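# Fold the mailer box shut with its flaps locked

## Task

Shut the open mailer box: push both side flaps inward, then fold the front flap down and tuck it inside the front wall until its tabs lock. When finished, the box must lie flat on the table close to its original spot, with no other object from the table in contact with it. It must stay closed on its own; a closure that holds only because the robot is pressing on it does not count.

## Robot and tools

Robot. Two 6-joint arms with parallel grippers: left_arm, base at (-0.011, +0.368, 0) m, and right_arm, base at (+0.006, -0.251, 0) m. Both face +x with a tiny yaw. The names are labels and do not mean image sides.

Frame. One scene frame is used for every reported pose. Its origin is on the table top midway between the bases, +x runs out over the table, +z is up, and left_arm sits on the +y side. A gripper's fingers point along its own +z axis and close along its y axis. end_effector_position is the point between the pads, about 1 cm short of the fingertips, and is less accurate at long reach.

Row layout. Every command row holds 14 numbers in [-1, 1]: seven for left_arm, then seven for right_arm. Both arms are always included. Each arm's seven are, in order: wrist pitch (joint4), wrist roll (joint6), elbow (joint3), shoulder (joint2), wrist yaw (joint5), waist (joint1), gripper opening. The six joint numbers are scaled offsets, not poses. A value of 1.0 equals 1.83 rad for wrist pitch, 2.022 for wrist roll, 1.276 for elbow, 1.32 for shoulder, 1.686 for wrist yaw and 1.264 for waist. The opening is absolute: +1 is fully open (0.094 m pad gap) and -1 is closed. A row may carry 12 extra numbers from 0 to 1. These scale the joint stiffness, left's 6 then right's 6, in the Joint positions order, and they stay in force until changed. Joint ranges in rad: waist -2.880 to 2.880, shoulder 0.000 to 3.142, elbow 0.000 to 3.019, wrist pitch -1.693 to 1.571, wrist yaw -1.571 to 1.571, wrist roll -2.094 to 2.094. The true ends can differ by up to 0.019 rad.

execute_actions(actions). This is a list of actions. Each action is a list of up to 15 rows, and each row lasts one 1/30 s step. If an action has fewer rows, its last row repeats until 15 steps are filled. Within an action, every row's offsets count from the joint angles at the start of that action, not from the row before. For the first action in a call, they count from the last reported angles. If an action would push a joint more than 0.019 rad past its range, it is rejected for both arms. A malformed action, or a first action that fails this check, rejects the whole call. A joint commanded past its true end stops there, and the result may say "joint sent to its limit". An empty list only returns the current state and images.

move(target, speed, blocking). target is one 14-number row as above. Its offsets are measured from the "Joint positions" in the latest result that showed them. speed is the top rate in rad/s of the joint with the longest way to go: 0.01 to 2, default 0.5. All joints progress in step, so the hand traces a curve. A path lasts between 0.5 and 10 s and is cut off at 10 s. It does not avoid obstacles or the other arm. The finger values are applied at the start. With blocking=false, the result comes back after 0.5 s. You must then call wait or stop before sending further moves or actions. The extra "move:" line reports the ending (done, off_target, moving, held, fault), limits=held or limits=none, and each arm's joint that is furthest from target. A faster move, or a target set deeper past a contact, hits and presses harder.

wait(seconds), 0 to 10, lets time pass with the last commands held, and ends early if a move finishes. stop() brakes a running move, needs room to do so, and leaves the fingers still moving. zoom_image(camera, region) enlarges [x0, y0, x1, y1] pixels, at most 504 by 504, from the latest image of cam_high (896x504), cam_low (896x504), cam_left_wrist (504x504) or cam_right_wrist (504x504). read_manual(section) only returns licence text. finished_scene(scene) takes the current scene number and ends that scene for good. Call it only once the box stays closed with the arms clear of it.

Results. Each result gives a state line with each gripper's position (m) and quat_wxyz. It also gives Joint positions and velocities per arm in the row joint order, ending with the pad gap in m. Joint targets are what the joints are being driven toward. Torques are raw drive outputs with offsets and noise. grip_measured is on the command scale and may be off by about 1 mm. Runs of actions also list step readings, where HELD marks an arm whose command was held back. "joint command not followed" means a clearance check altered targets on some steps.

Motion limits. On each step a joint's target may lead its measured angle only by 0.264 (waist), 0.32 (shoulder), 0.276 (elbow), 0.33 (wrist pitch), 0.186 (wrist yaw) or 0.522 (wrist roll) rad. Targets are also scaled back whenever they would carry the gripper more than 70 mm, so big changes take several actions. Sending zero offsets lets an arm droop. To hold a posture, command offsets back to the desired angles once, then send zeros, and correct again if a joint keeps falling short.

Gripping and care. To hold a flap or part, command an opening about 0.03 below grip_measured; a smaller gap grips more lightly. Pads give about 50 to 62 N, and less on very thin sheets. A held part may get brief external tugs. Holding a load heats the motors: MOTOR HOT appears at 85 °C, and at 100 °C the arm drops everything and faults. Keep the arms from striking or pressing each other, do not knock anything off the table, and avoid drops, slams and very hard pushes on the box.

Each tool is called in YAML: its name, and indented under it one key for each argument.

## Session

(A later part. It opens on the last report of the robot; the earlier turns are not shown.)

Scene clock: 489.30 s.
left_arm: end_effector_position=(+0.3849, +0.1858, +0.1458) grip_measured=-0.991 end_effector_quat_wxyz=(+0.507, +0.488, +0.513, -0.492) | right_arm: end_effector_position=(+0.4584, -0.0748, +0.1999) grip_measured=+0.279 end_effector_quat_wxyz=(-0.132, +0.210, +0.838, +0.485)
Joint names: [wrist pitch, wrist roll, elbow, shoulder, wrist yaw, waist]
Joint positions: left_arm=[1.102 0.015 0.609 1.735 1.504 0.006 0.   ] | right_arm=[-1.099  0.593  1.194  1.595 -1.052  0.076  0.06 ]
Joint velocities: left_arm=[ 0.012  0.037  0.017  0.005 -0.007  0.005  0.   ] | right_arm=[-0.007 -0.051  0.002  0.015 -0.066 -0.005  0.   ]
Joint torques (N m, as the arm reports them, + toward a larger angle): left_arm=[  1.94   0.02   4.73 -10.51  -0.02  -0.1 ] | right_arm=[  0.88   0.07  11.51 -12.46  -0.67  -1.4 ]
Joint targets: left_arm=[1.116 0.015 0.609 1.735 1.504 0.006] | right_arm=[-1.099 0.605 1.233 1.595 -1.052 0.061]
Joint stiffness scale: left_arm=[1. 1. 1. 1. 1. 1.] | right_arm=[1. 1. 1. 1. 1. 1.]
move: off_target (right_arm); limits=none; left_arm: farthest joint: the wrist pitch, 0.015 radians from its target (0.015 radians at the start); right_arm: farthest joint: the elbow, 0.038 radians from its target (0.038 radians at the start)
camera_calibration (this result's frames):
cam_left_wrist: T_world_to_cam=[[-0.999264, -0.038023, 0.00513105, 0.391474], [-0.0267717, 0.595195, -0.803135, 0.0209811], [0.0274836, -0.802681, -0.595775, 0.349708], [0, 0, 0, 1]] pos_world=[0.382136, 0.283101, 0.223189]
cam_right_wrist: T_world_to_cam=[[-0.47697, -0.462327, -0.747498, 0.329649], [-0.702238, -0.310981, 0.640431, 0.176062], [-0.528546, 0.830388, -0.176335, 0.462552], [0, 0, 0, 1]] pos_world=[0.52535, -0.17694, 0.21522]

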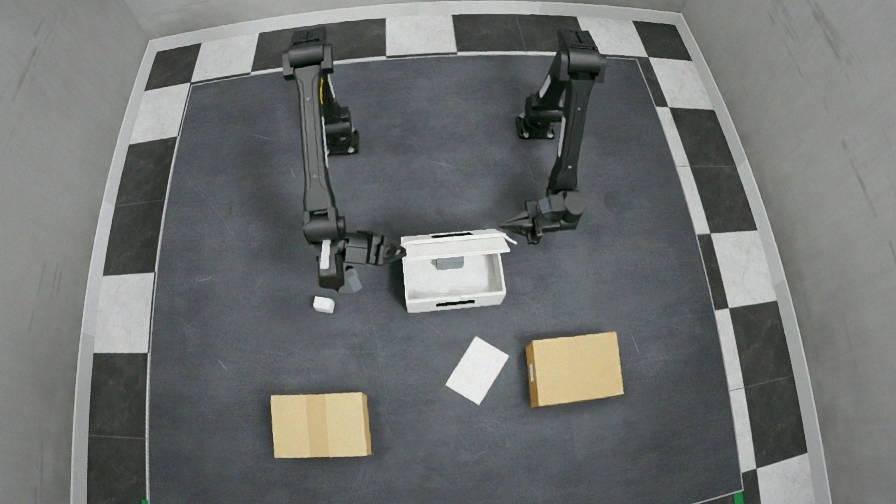

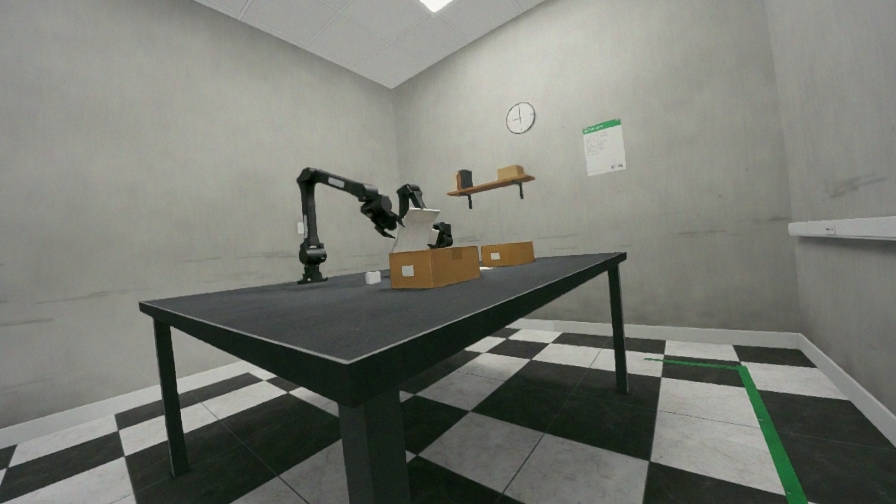

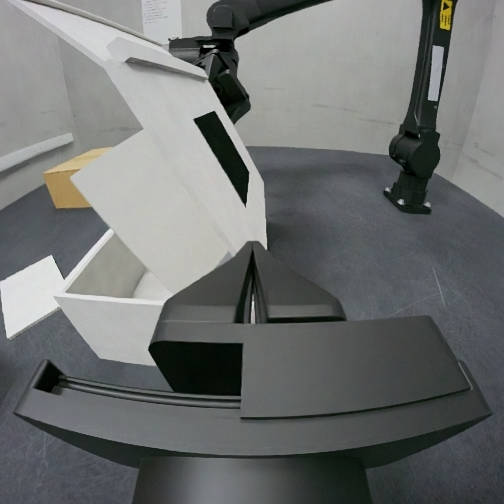

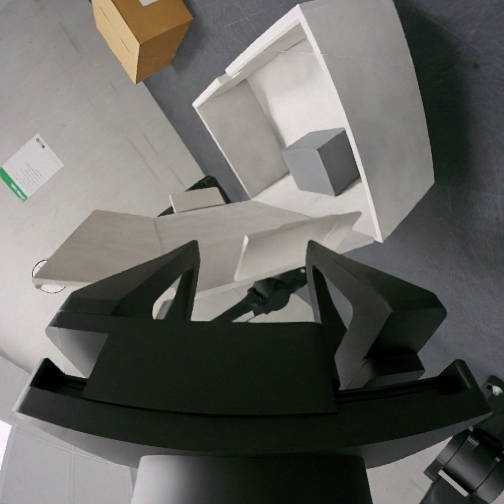

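move:
  target: [0.008,0,0,0,0,0.04,-1, 0,0,0.03,0,0,0,0.28]
  speed: 0.1

move:
  target: [-0.03,0,0.115,0.03,0,0,-1, 0,0,0.03,0,0,0,0.28]
  speed: 0.07

zoom_image:
  camera: "cam_high"
  region: [320, 190, 570, 340]

Scene clock: 503.37 s.
left_arm: end_effector_position=(+0.3928, +0.2041, +0.1458) grip_measured=-0.991 end_effector_quat_wxyz=(+0.518, +0.476, +0.524, -0.480) | right_arm: end_effector_position=(+0.4584, -0.0748, +0.1999) grip_measured=+0.279 end_effector_quat_wxyz=(-0.132, +0.210, +0.838, +0.485)
Joint names: [wrist pitch, wrist roll, elbow, shoulder, wrist yaw, waist]
Joint positions: left_arm=[1.102 0.015 0.609 1.735 1.504 0.052 0.   ] | right_arm=[-1.099  0.594  1.194  1.595 -1.052  0.076  0.06 ]
Joint velocities: left_arm=[-0.002  0.022  0.007 -0.015 -0.022 -0.005 -0.   ] | right_arm=[-0.007 -0.022 -0.007 -0.024 -0.022 -0.005 -0.001]
Joint torques (N m, as the arm reports them, + toward a larger angle): left_arm=[  1.96   0.02   4.74 -10.7   -0.02   0.17] | right_arm=[  1.05  -0.09  11.45 -12.27  -0.69  -0.59]
Joint targets: left_arm=[1.116 0.015 0.609 1.735 1.504 0.057] | right_arm=[-1.099 0.593 1.233 1.595 -1.052 0.076]
Joint stiffness scale: left_arm=[1. 1. 1. 1. 1. 1.] | right_arm=[1. 1. 1. 1. 1. 1.]
move: off_target (right_arm); limits=none; left_arm: farthest joint: the wrist pitch, 0.015 radians from its target (0.015 radians at the start); right_arm: farthest joint: the elbow, 0.038 radians from its target (0.038 radians at the start)
camera_calibration (this result's frames):
cam_left_wrist: T_world_to_cam=[[-0.996477, -0.0837105, 0.00513105, 0.408321], [-0.0539805, 0.593347, -0.803135, 0.0213607], [0.0641864, -0.800582, -0.595775, 0.349341], [0, 0, 0, 1]] pos_world=[0.385613, 0.301183, 0.223189]
cam_right_wrist: T_world_to_cam=[[-0.47764, -0.462157, -0.747176, 0.329904], [-0.701931, -0.310707, 0.640901, 0.175848], [-0.52835, 0.830585, -0.175996, 0.462409], [0, 0, 0, 1]] pos_world=[0.525322, -0.176965, 0.215177]

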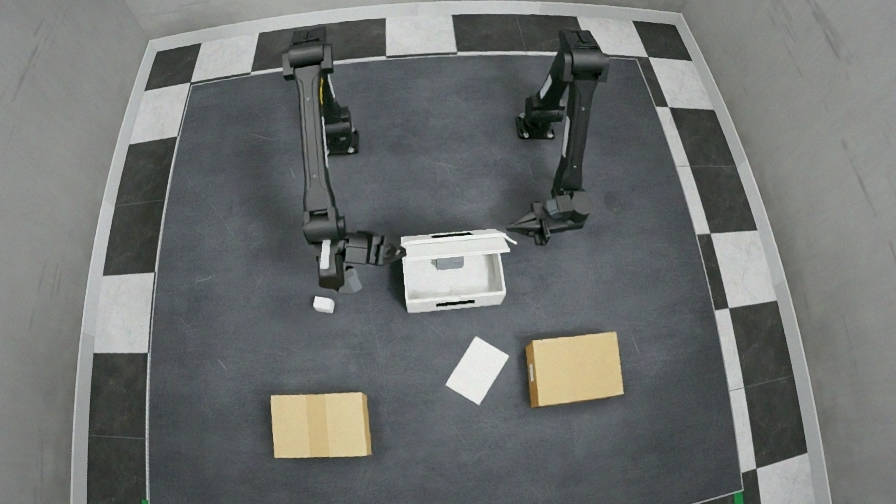

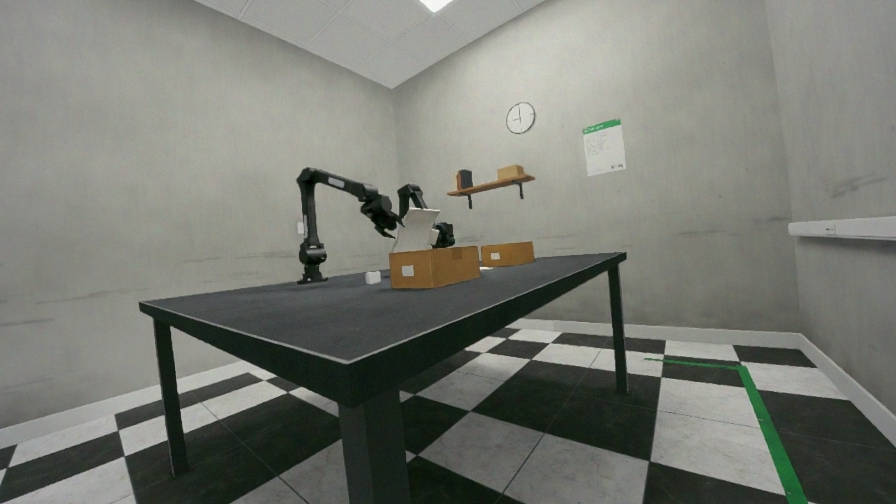

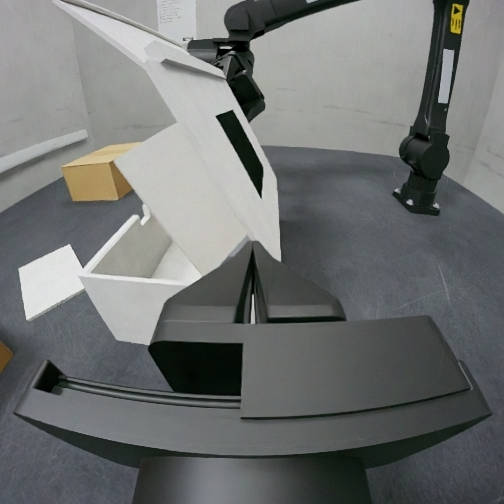

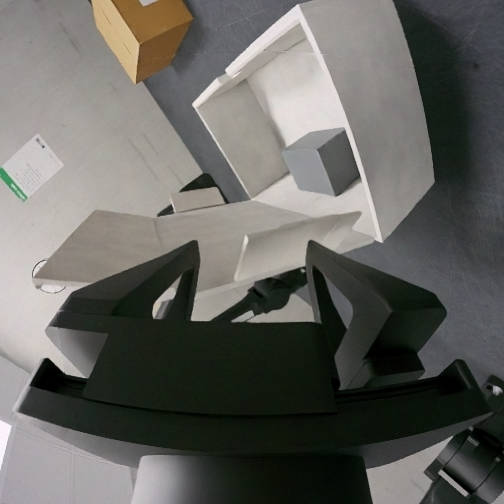

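Scene clock: 505.77 s.
left_arm: end_effector_position=(+0.4309, +0.2048, +0.1640) grip_measured=-0.991 end_effector_quat_wxyz=(+0.530, +0.487, +0.512, -0.469) | right_arm: end_effector_position=(+0.4584, -0.0748, +0.1999) grip_measured=+0.279 end_effector_quat_wxyz=(-0.132, +0.210, +0.838, +0.485)
Joint names: [wrist pitch, wrist roll, elbow, shoulder, wrist yaw, waist]
Joint positions: left_arm=[1.053 0.015 0.721 1.754 1.504 0.052 0.   ] | right_arm=[-1.099  0.594  1.194  1.595 -1.052  0.076  0.06 ]
Joint velocities: left_arm=[-0.002 -0.007  0.007 -0.034  0.022 -0.005  0.   ] | right_arm=[-0.022  0.081 -0.007 -0.015  0.051 -0.005  0.   ]
Joint torques (N m, as the arm reports them, + toward a larger angle): left_arm=[ 0.95  0.02  8.43 -9.96 -0.04 -0.11] | right_arm=[  1.02  -0.06  11.45 -11.64  -0.67  -0.26]
Joint targets: left_arm=[1.047 0.015 0.756 1.775 1.504 0.052] | right_arm=[-1.099 0.594 1.233 1.595 -1.052 0.076]
Joint stiffness scale: left_arm=[1. 1. 1. 1. 1. 1.] | right_arm=[1. 1. 1. 1. 1. 1.]
move: off_target (left_arm, right_arm); limits=none; left_arm: farthest joint: the elbow, 0.035 radians from its target (0.147 radians at the start); right_arm: farthest joint: the elbow, 0.038 radians from its target (0.038 radians at the start)
camera_calibration (this result's frames):
cam_left_wrist: T_world_to_cam=[[-0.995697, -0.0836951, -0.0397802, 0.453281], [-0.0178045, 0.594061, -0.804223, 0.0220694], [0.0909414, -0.800054, -0.592995, 0.346277], [0, 0, 0, 1]] pos_world=[0.420232, 0.301867, 0.241121]
cam_right_wrist: T_world_to_cam=[[-0.47764, -0.462157, -0.747176, 0.329904], [-0.701931, -0.310707, 0.640901, 0.175848], [-0.52835, 0.830585, -0.175996, 0.462409], [0, 0, 0, 1]] pos_world=[0.525322, -0.176965, 0.215177]

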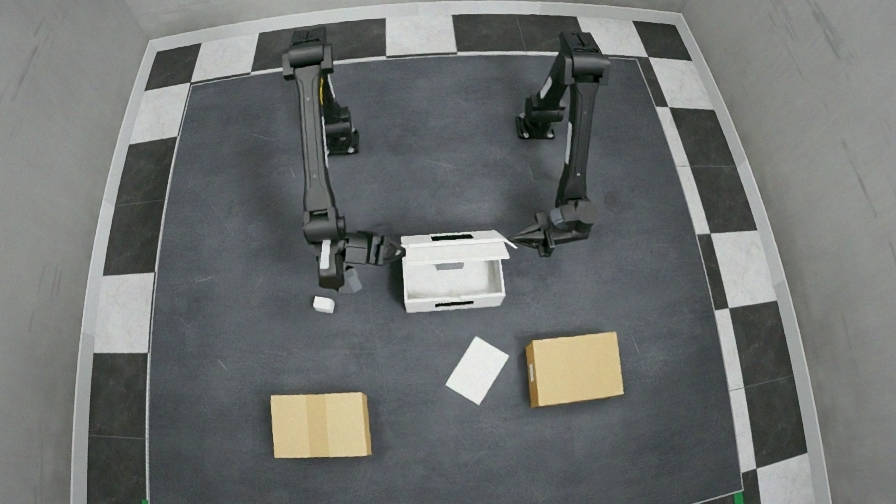

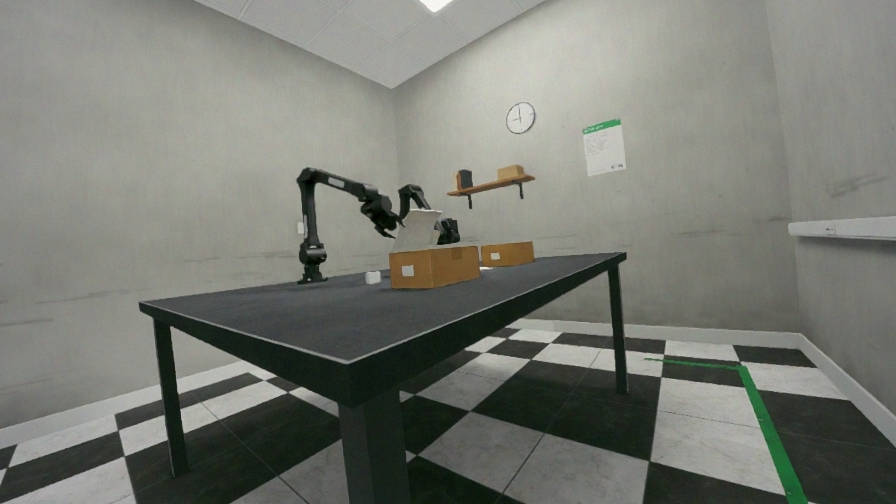

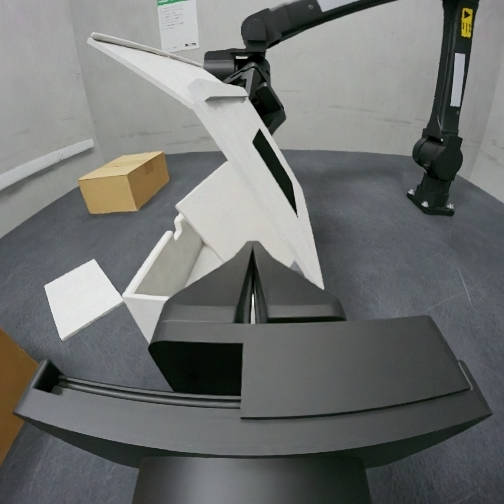

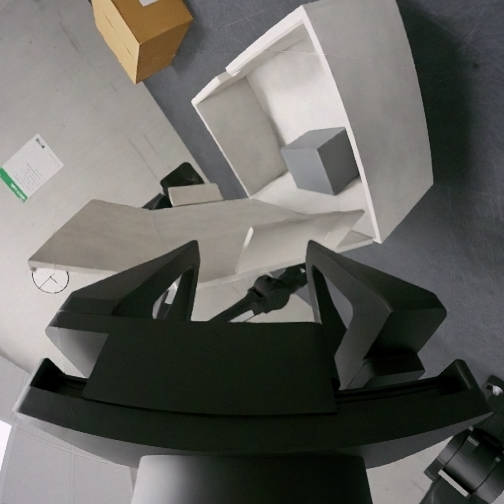

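Region (320, 190, 570, 340) of cam_high's 896x504 image, scaled by 2.016, with more detail than that image has; it fills the top 302 rows of this view, and the rest is white.

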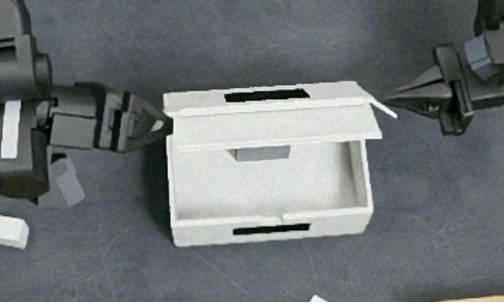

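move:
  target: [-0.02,0,0.085,0.06,0,-0.04,-1, 0,0,0.03,0,0,0.008,0.28]
  speed: 0.05

zoom_image:
  camera: "cam_high"
  region: [320, 190, 570, 340]

Scene clock: 519.10 s.
left_arm: end_effector_position=(+0.4532, +0.1954, +0.1608) grip_measured=-0.991 end_effector_quat_wxyz=(+0.523, +0.491, +0.508, -0.476) | right_arm: end_effector_position=(+0.4584, -0.0750, +0.1996) grip_measured=+0.279 end_effector_quat_wxyz=(-0.132, +0.211, +0.839, +0.484)
Joint names: [wrist pitch, wrist roll, elbow, shoulder, wrist yaw, waist]
Joint positions: left_arm=[1.025 0.015 0.795 1.805 1.505 0.031 0.   ] | right_arm=[-1.099  0.594  1.194  1.595 -1.05   0.076  0.06 ]
Joint velocities: left_arm=[ 0.002  0.022 -0.007 -0.015  0.066  0.005  0.   ] | right_arm=[-0.017 -0.007  0.002 -0.005 -0.037  0.005  0.   ]
Joint torques (N m, as the arm reports them, + toward a larger angle): left_arm=[  0.85   0.01   8.39 -10.24  -0.07  -2.4 ] | right_arm=[  0.88  -0.11  11.55 -11.7   -0.77   0.13]
Joint targets: left_arm=[1.017 0.015 0.829 1.833 1.504 0.002] | right_arm=[-1.099 0.594 1.233 1.595 -1.052 0.086]
Joint stiffness scale: left_arm=[1. 1. 1. 1. 1. 1.] | right_arm=[1. 1. 1. 1. 1. 1.]
move: off_target (left_arm, right_arm); limits=none; left_arm: farthest joint: the elbow, 0.034 radians from its target (0.109 radians at the start); right_arm: farthest joint: the elbow, 0.038 radians from its target (0.038 radians at the start)
camera_calibration (this result's frames):
cam_left_wrist: T_world_to_cam=[[-0.997453, -0.062026, -0.0352155, 0.47038], [-0.00856544, 0.59432, -0.804183, 0.0212516], [0.0708095, -0.801833, -0.593338, 0.344311], [0, 0, 0, 1]] pos_world=[0.444984, 0.292625, 0.237948]
cam_right_wrist: T_world_to_cam=[[-0.477947, -0.463694, -0.746025, 0.329374], [-0.701916, -0.308994, 0.641745, 0.175985], [-0.528091, 0.830367, -0.177792, 0.462752], [0, 0, 0, 1]] pos_world=[0.525325, -0.177147, 0.215057]

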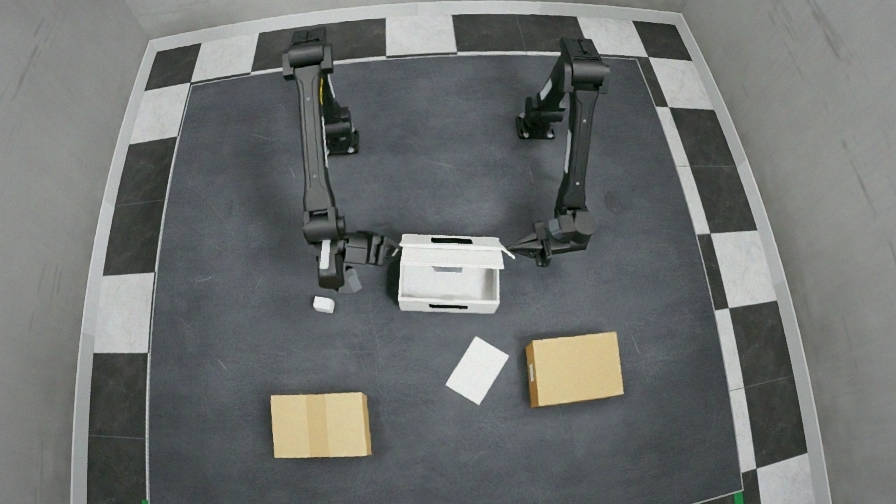

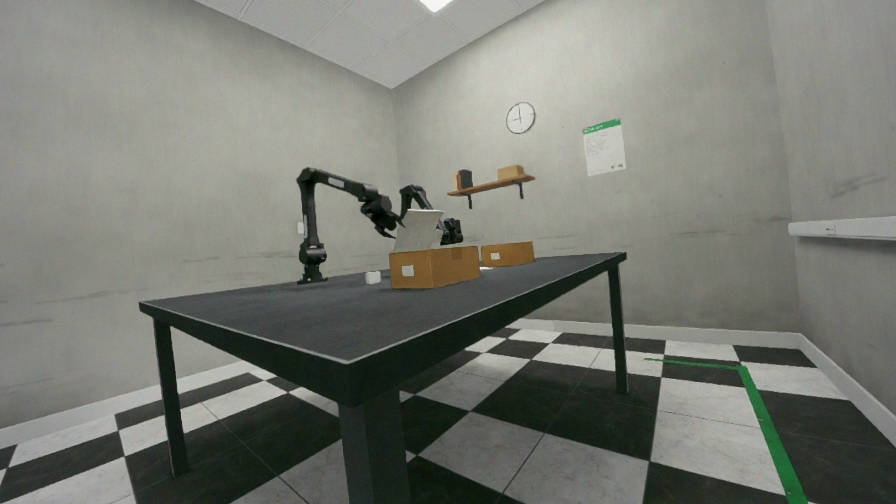

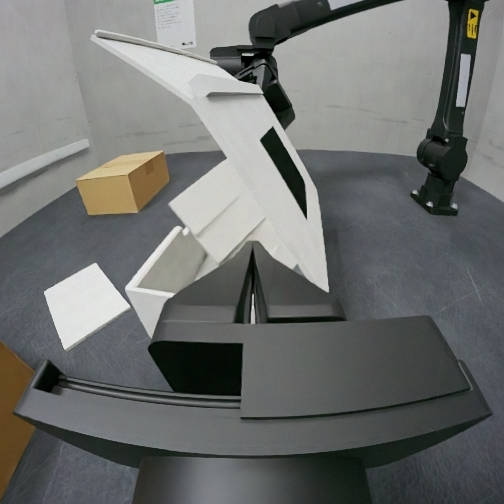

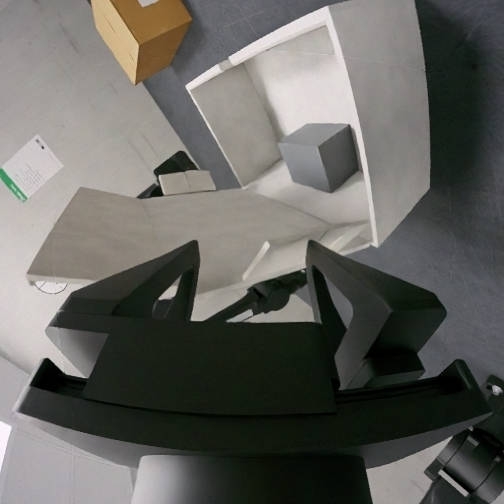

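Region (320, 190, 570, 340) of cam_high's 896x504 image, scaled by 2.016, with more detail than that image has; it fills the top 302 rows of this view, and the rest is white.

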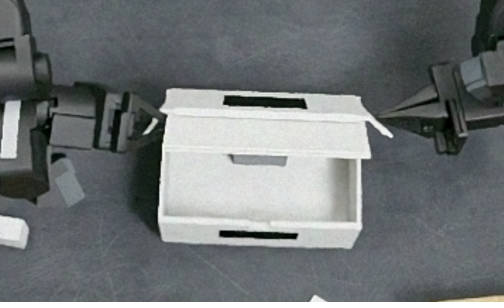

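move:
  target: [0,0,0.027,0.01,0,-0.075,-1, 0,0,0.03,0,0,0.02,0.28]
  speed: 0.04

zoom_image:
  camera: "cam_high"
  region: [320, 190, 570, 340]

zoom_image:
  camera: "cam_low"
  region: [360, 190, 470, 270]

Scene clock: 531.93 s.
left_arm: end_effector_position=(+0.4474, +0.1768, +0.1624) grip_measured=-0.991 end_effector_quat_wxyz=(+0.515, +0.503, +0.497, -0.485) | right_arm: end_effector_position=(+0.4585, -0.0755, +0.1986) grip_measured=+0.279 end_effector_quat_wxyz=(-0.132, +0.213, +0.840, +0.482)
Joint names: [wrist pitch, wrist roll, elbow, shoulder, wrist yaw, waist]
Joint positions: left_arm=[ 1.025  0.015  0.801  1.805  1.506 -0.009  0.   ] | right_arm=[-1.099  0.598  1.194  1.595 -1.044  0.076  0.06 ]
Joint velocities: left_arm=[-0.002  0.022  0.002 -0.024  0.007  0.005  0.001] | right_arm=[ 0.007  0.051  0.007  0.005 -0.037 -0.005 -0.001]
Joint torques (N m, as the arm reports them, + toward a larger angle): left_arm=[  1.23   0.02   8.08 -11.41  -0.1   -4.47] | right_arm=[  0.83  -0.11  11.51 -12.14  -0.92   1.27]
Joint targets: left_arm=[1.025 0.015 0.829 1.818 1.505 -0.064] | right_arm=[-1.099 0.594 1.233 1.595 -1.050 0.101]
Joint stiffness scale: left_arm=[1. 1. 1. 1. 1. 1.] | right_arm=[1. 1. 1. 1. 1. 1.]
move: off_target (left_arm, right_arm); limits=none; left_arm: farthest joint: the waist, 0.054 radians from its target (0.095 radians at the start); right_arm: farthest joint: the elbow, 0.038 radians from its target (0.038 radians at the start)
camera_calibration (this result's frames):
cam_left_wrist: T_world_to_cam=[[-0.998959, -0.0208985, -0.040543, 0.457796], [0.0202122, 0.594004, -0.804208, 0.0206377], [0.0408894, -0.80419, -0.592964, 0.344521], [0, 0, 0, 1]] pos_world=[0.442815, 0.274369, 0.239446]
cam_right_wrist: T_world_to_cam=[[-0.481555, -0.467053, -0.741597, 0.329024], [-0.700587, -0.303263, 0.645918, 0.175468], [-0.526577, 0.830598, -0.181173, 0.463068], [0, 0, 0, 1]] pos_world=[0.525214, -0.177739, 0.214561]

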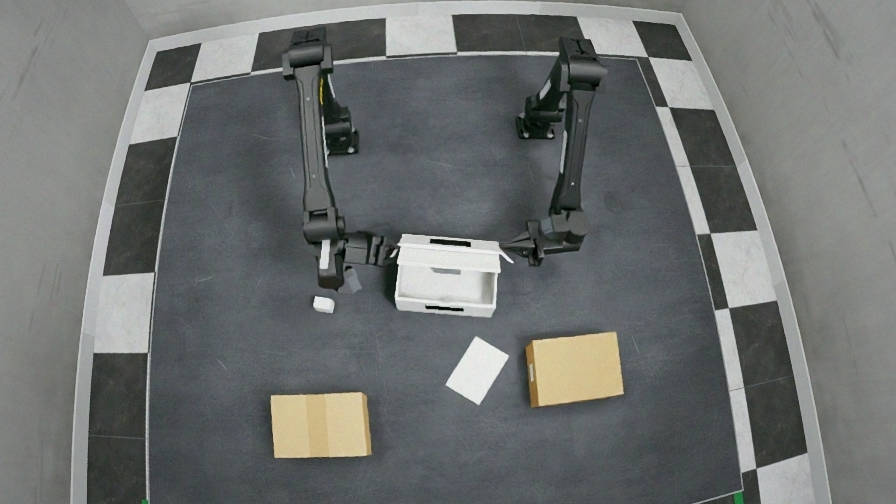

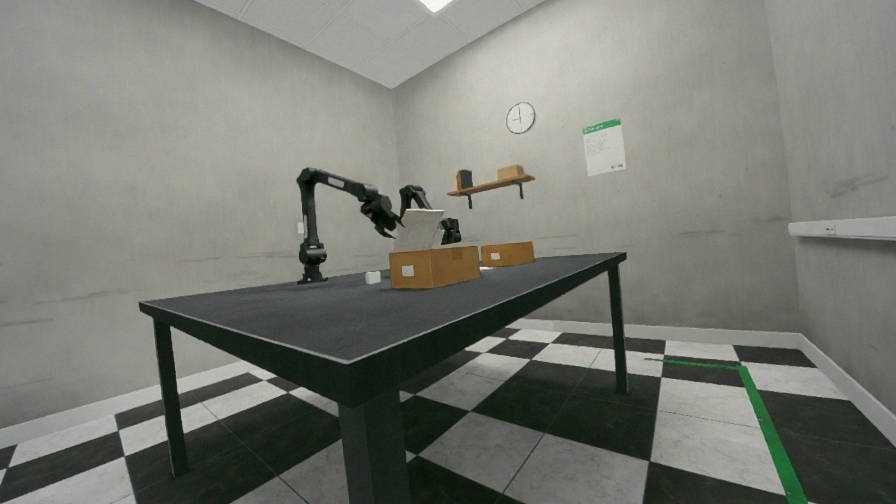

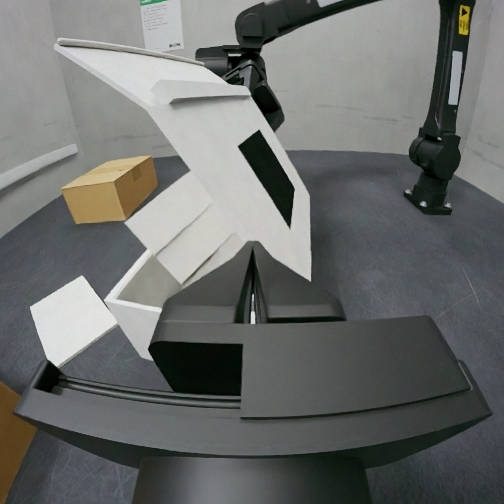

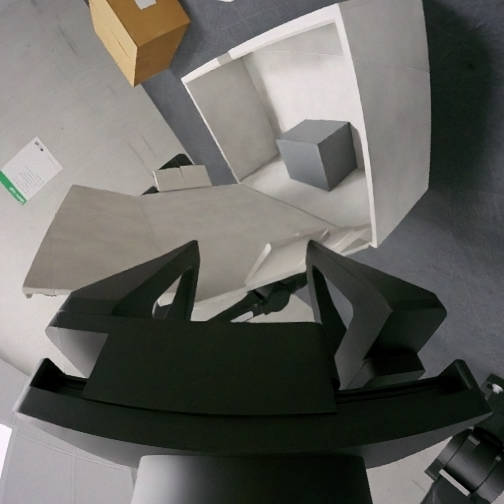

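Region (320, 190, 570, 340) of cam_high's 896x504 image, scaled by 2.016, with more detail than that image has; it fills the top 302 rows of this view, and the rest is white.

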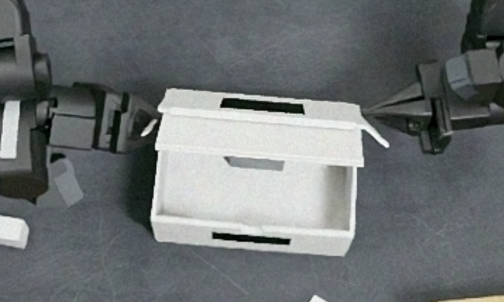

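Region (360, 190, 470, 270) of cam_low's 896x504 image, scaled by 4.582, with more detail than that image has; it fills the top 367 rows of this view, and the rest is white.

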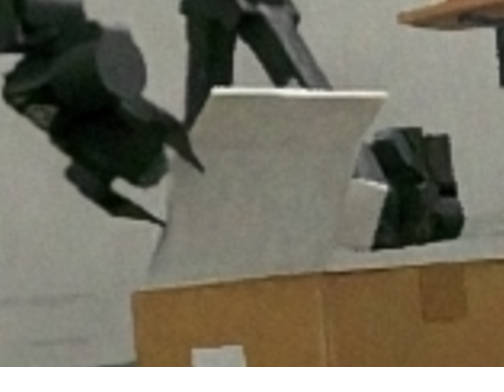

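move:
  target: [0,0,0.02,0,0,0.13,-1, 0,0,0.03,0,0,-0.15,0.28]
  speed: 0.15

move:
  target: [0.14,0,0.045,0.215,-0.045,0,1, 0,0,0.03,0,0,0,0.28]
  speed: 0.3

Scene clock: 558.43 s.
left_arm: end_effector_position=(+0.4719, +0.2531, +0.1623) grip_measured=-0.991 end_effector_quat_wxyz=(+0.552, +0.461, +0.535, -0.443) | right_arm: end_effector_position=(+0.4827, -0.1594, +0.1985) grip_measured=+0.279 end_effector_quat_wxyz=(-0.088, +0.288, +0.817, +0.491)
Joint names: [wrist pitch, wrist roll, elbow, shoulder, wrist yaw, waist]
Joint positions: left_arm=[1.025 0.015 0.8   1.805 1.507 0.152 0.   ] | right_arm=[-1.099  0.599  1.194  1.595 -1.043 -0.104  0.06 ]
Joint velocities: left_arm=[-0.007 -0.066  0.002  0.005  0.022 -0.005  0.   ] | right_arm=[-0.022 -0.051  0.012 -0.005 -0.066  0.015  0.001]
Joint torques (N m, as the arm reports them, + toward a larger angle): left_arm=[  1.24   0.01   7.78 -12.51  -0.1   -0.19] | right_arm=[  0.89  -0.1   11.52 -12.05  -0.7   -0.94]
Joint targets: left_arm=[1.025 0.015 0.826 1.805 1.506 0.155] | right_arm=[-1.099 0.598 1.233 1.595 -1.044 -0.114]
Joint stiffness scale: left_arm=[1. 1. 1. 1. 1. 1.] | right_arm=[1. 1. 1. 1. 1. 1.]
move: off_target (left_arm, right_arm); limits=none; left_arm: farthest joint: the elbow, 0.026 radians from its target (0.026 radians at the start); right_arm: farthest joint: the elbow, 0.038 radians from its target (0.038 radians at the start)
camera_calibration (this result's frames):
cam_left_wrist: T_world_to_cam=[[-0.982777, -0.180376, -0.040164, 0.516528], [-0.0753431, 0.589575, -0.804192, 0.0209533], [0.168737, -0.787316, -0.593011, 0.340197], [0, 0, 0, 1]] pos_world=[0.451808, 0.348658, 0.239337]
cam_right_wrist: T_world_to_cam=[[-0.558483, -0.373619, -0.740612, 0.353175], [-0.742964, -0.171778, 0.646913, 0.208283], [-0.36892, 0.911538, -0.18165, 0.482376], [0, 0, 0, 1]] pos_world=[0.529947, -0.271972, 0.214448]

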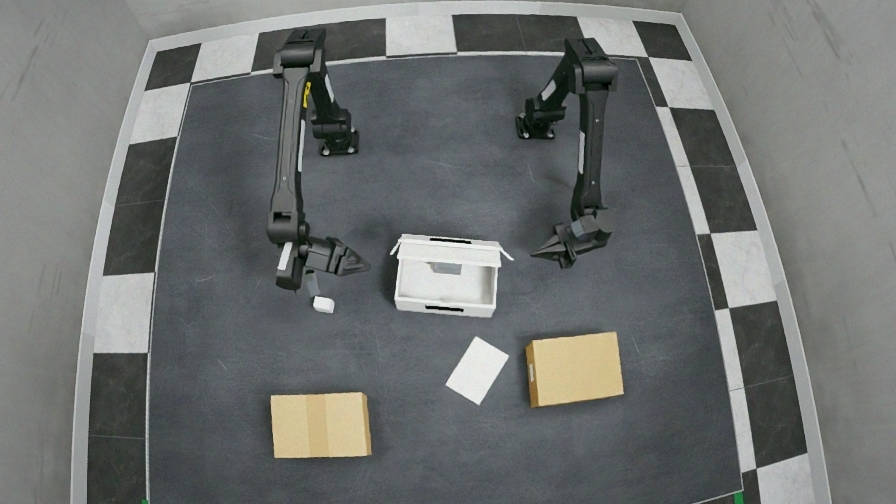

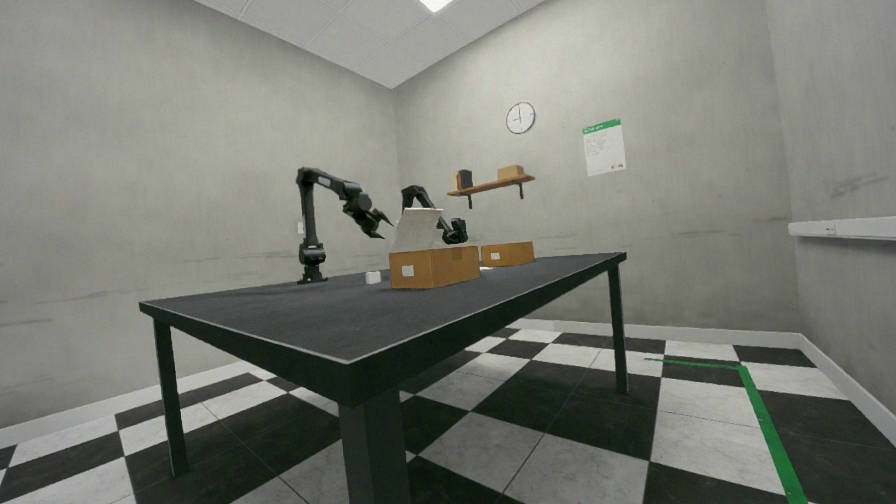

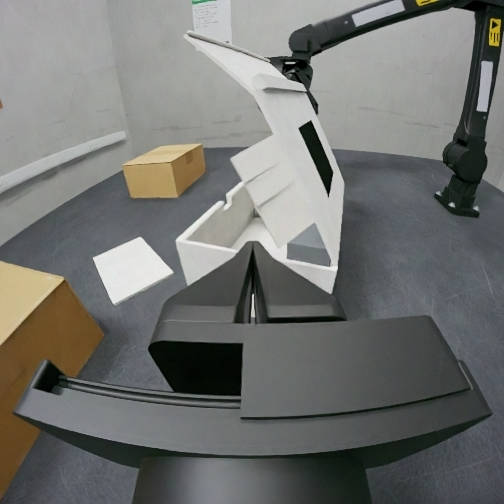

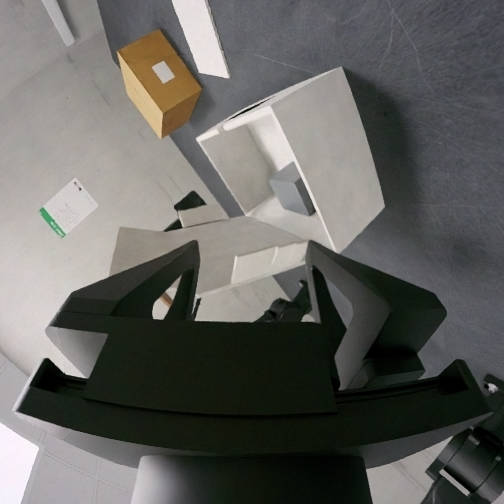

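Scene clock: 559.90 s.
left_arm: end_effector_position=(+0.4907, +0.2566, +0.0691) grip_measured=+1.000 end_effector_quat_wxyz=(+0.568, +0.442, +0.551, -0.423) | right_arm: end_effector_position=(+0.4827, -0.1594, +0.1985) grip_measured=+0.279 end_effector_quat_wxyz=(-0.088, +0.288, +0.817, +0.491)
Joint names: [wrist pitch, wrist roll, elbow, shoulder, wrist yaw, waist]
Joint positions: left_arm=[1.266 0.015 0.833 2.077 1.436 0.152 0.094] | right_arm=[-1.099  0.599  1.194  1.595 -1.043 -0.104  0.06 ]
Joint velocities: left_arm=[-0.017  0.007 -0.002 -0.005 -0.095  0.005  0.   ] | right_arm=[-0.042  0.051 -0.007  0.015 -0.051 -0.015  0.001]
Joint torques (N m, as the arm reports them, + toward a larger angle): left_arm=[  2.05   0.01   5.9  -13.    -0.24  -0.07] | right_arm=[  0.86  -0.1   11.46 -11.37  -0.71  -0.53]
Joint targets: left_arm=[1.282 0.015 0.858 2.089 1.431 0.152] | right_arm=[-1.099 0.599 1.233 1.595 -1.043 -0.104]
Joint stiffness scale: left_arm=[1. 1. 1. 1. 1. 1.] | right_arm=[1. 1. 1. 1. 1. 1.]
move: off_target (left_arm, right_arm); limits=none; left_arm: farthest joint: the elbow, 0.024 radians from its target (0.057 radians at the start); right_arm: farthest joint: the elbow, 0.038 radians from its target (0.038 radians at the start)
camera_calibration (this result's frames):
cam_left_wrist: T_world_to_cam=[[-0.967339, -0.249999, -0.0419105, 0.542279], [-0.115457, 0.581722, -0.805152, -0.0328118], [0.225668, -0.774016, -0.591586, 0.253108], [0, 0, 0, 1]] pos_world=[0.463661, 0.350566, 0.146044]
cam_right_wrist: T_world_to_cam=[[-0.558483, -0.373619, -0.740612, 0.353175], [-0.742964, -0.171778, 0.646913, 0.208283], [-0.36892, 0.911538, -0.18165, 0.482376], [0, 0, 0, 1]] pos_world=[0.529947, -0.271972, 0.214448]

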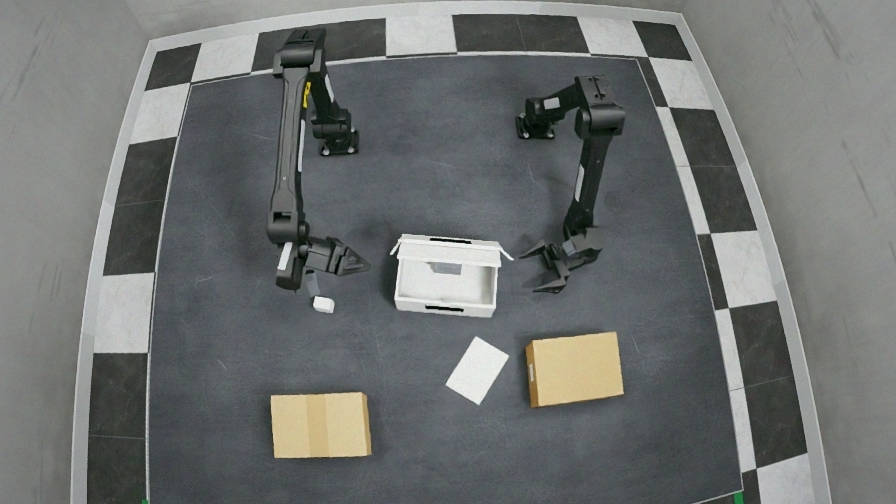

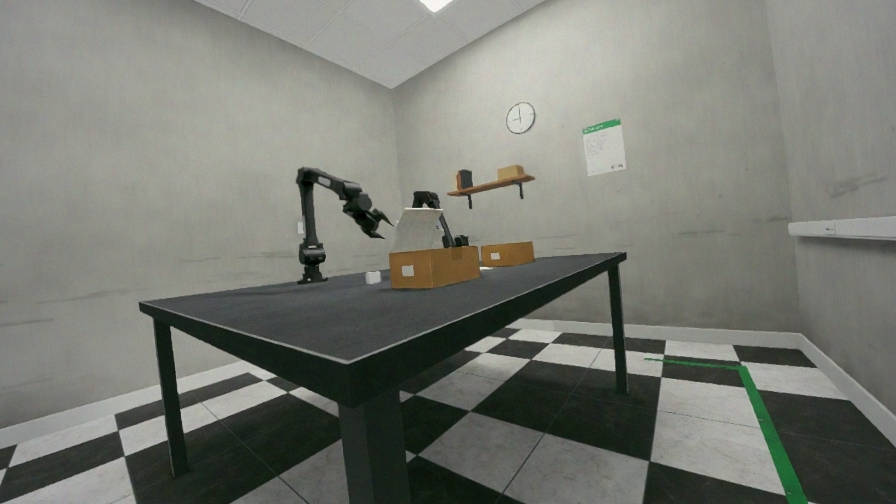

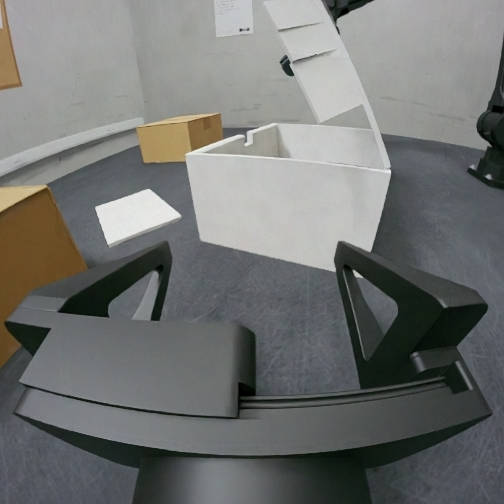

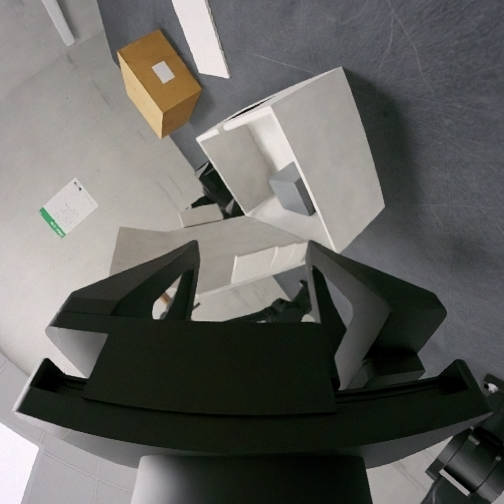

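move:
  target: [-0.02,0,0.065,0.02,0,-0.16,1, 0,0,0.03,0,0,0,0.28]
  speed: 0.07

Scene clock: 571.63 s.
left_arm: end_effector_position=(+0.4801, +0.1642, +0.0753) grip_measured=+1.000 end_effector_quat_wxyz=(+0.531, +0.495, +0.503, -0.470) | right_arm: end_effector_position=(+0.4827, -0.1594, +0.1985) grip_measured=+0.279 end_effector_quat_wxyz=(-0.088, +0.288, +0.817, +0.491)
Joint names: [wrist pitch, wrist roll, elbow, shoulder, wrist yaw, waist]
Joint positions: left_arm=[ 1.235  0.015  0.887  2.083  1.436 -0.034  0.094] | right_arm=[-1.099  0.599  1.194  1.595 -1.043 -0.104  0.06 ]
Joint velocities: left_arm=[-0.007 -0.007  0.007 -0.005 -0.037  0.005  0.   ] | right_arm=[-0.022  0.022 -0.007 -0.015 -0.037 -0.005  0.   ]
Joint torques (N m, as the arm reports them, + toward a larger angle): left_arm=[  1.07   0.02   6.65 -12.8   -0.05  -1.21] | right_arm=[  0.74  -0.1   11.4  -11.56  -0.7   -0.99]
Joint targets: left_arm=[1.230 0.015 0.916 2.103 1.436 -0.050] | right_arm=[-1.099 0.599 1.233 1.595 -1.043 -0.104]
Joint stiffness scale: left_arm=[1. 1. 1. 1. 1. 1.] | right_arm=[1. 1. 1. 1. 1. 1.]
move: off_target (left_arm, right_arm); limits=none; left_arm: farthest joint: the elbow, 0.029 radians from its target (0.083 radians at the start); right_arm: farthest joint: the elbow, 0.038 radians from its target (0.038 radians at the start)
camera_calibration (this result's frames):
cam_left_wrist: T_world_to_cam=[[-0.996125, -0.0663112, -0.0577713, 0.494068], [0.00731016, 0.592185, -0.805769, -0.0359338], [0.0876428, -0.803069, -0.589406, 0.258529], [0, 0, 0, 1]] pos_world=[0.469758, 0.261658, 0.151967]
cam_right_wrist: T_world_to_cam=[[-0.558483, -0.373619, -0.740612, 0.353175], [-0.742964, -0.171778, 0.646913, 0.208283], [-0.36892, 0.911538, -0.18165, 0.482376], [0, 0, 0, 1]] pos_world=[0.529947, -0.271972, 0.214448]

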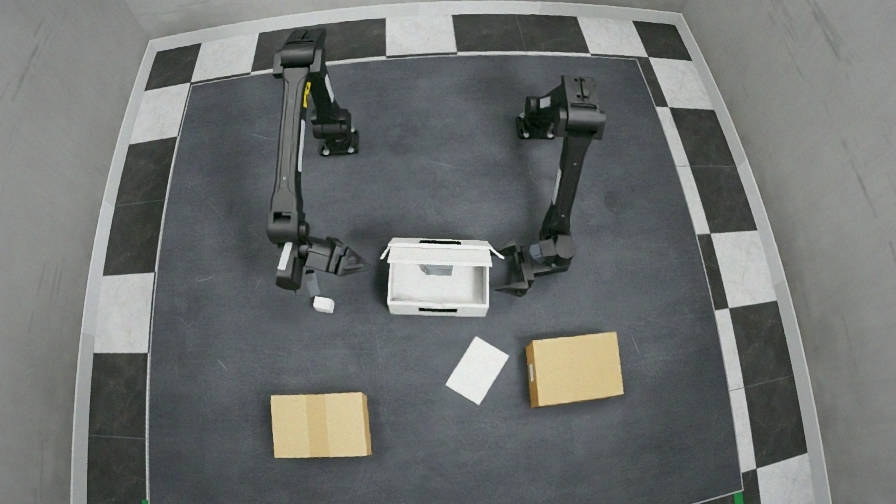

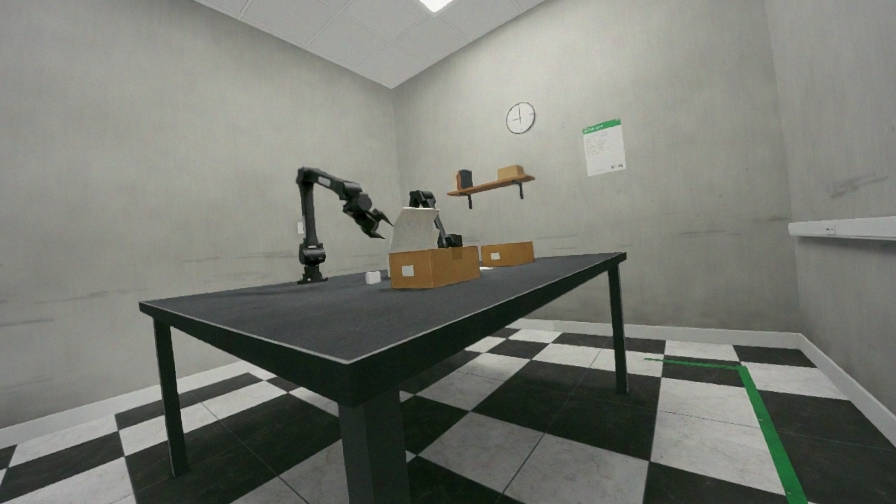

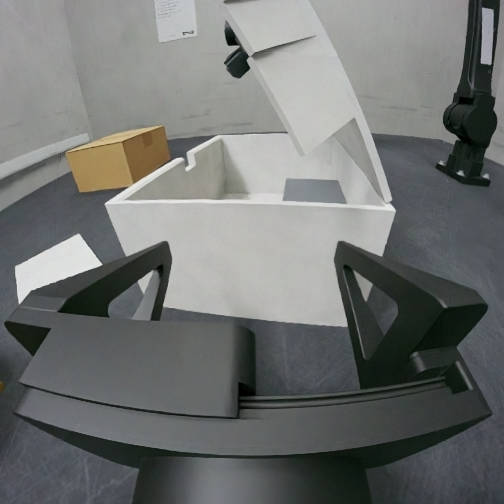

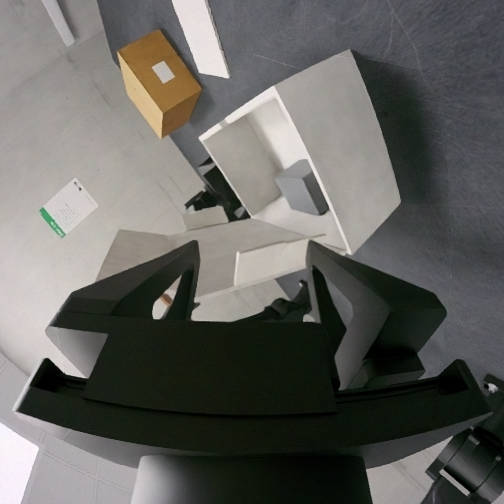

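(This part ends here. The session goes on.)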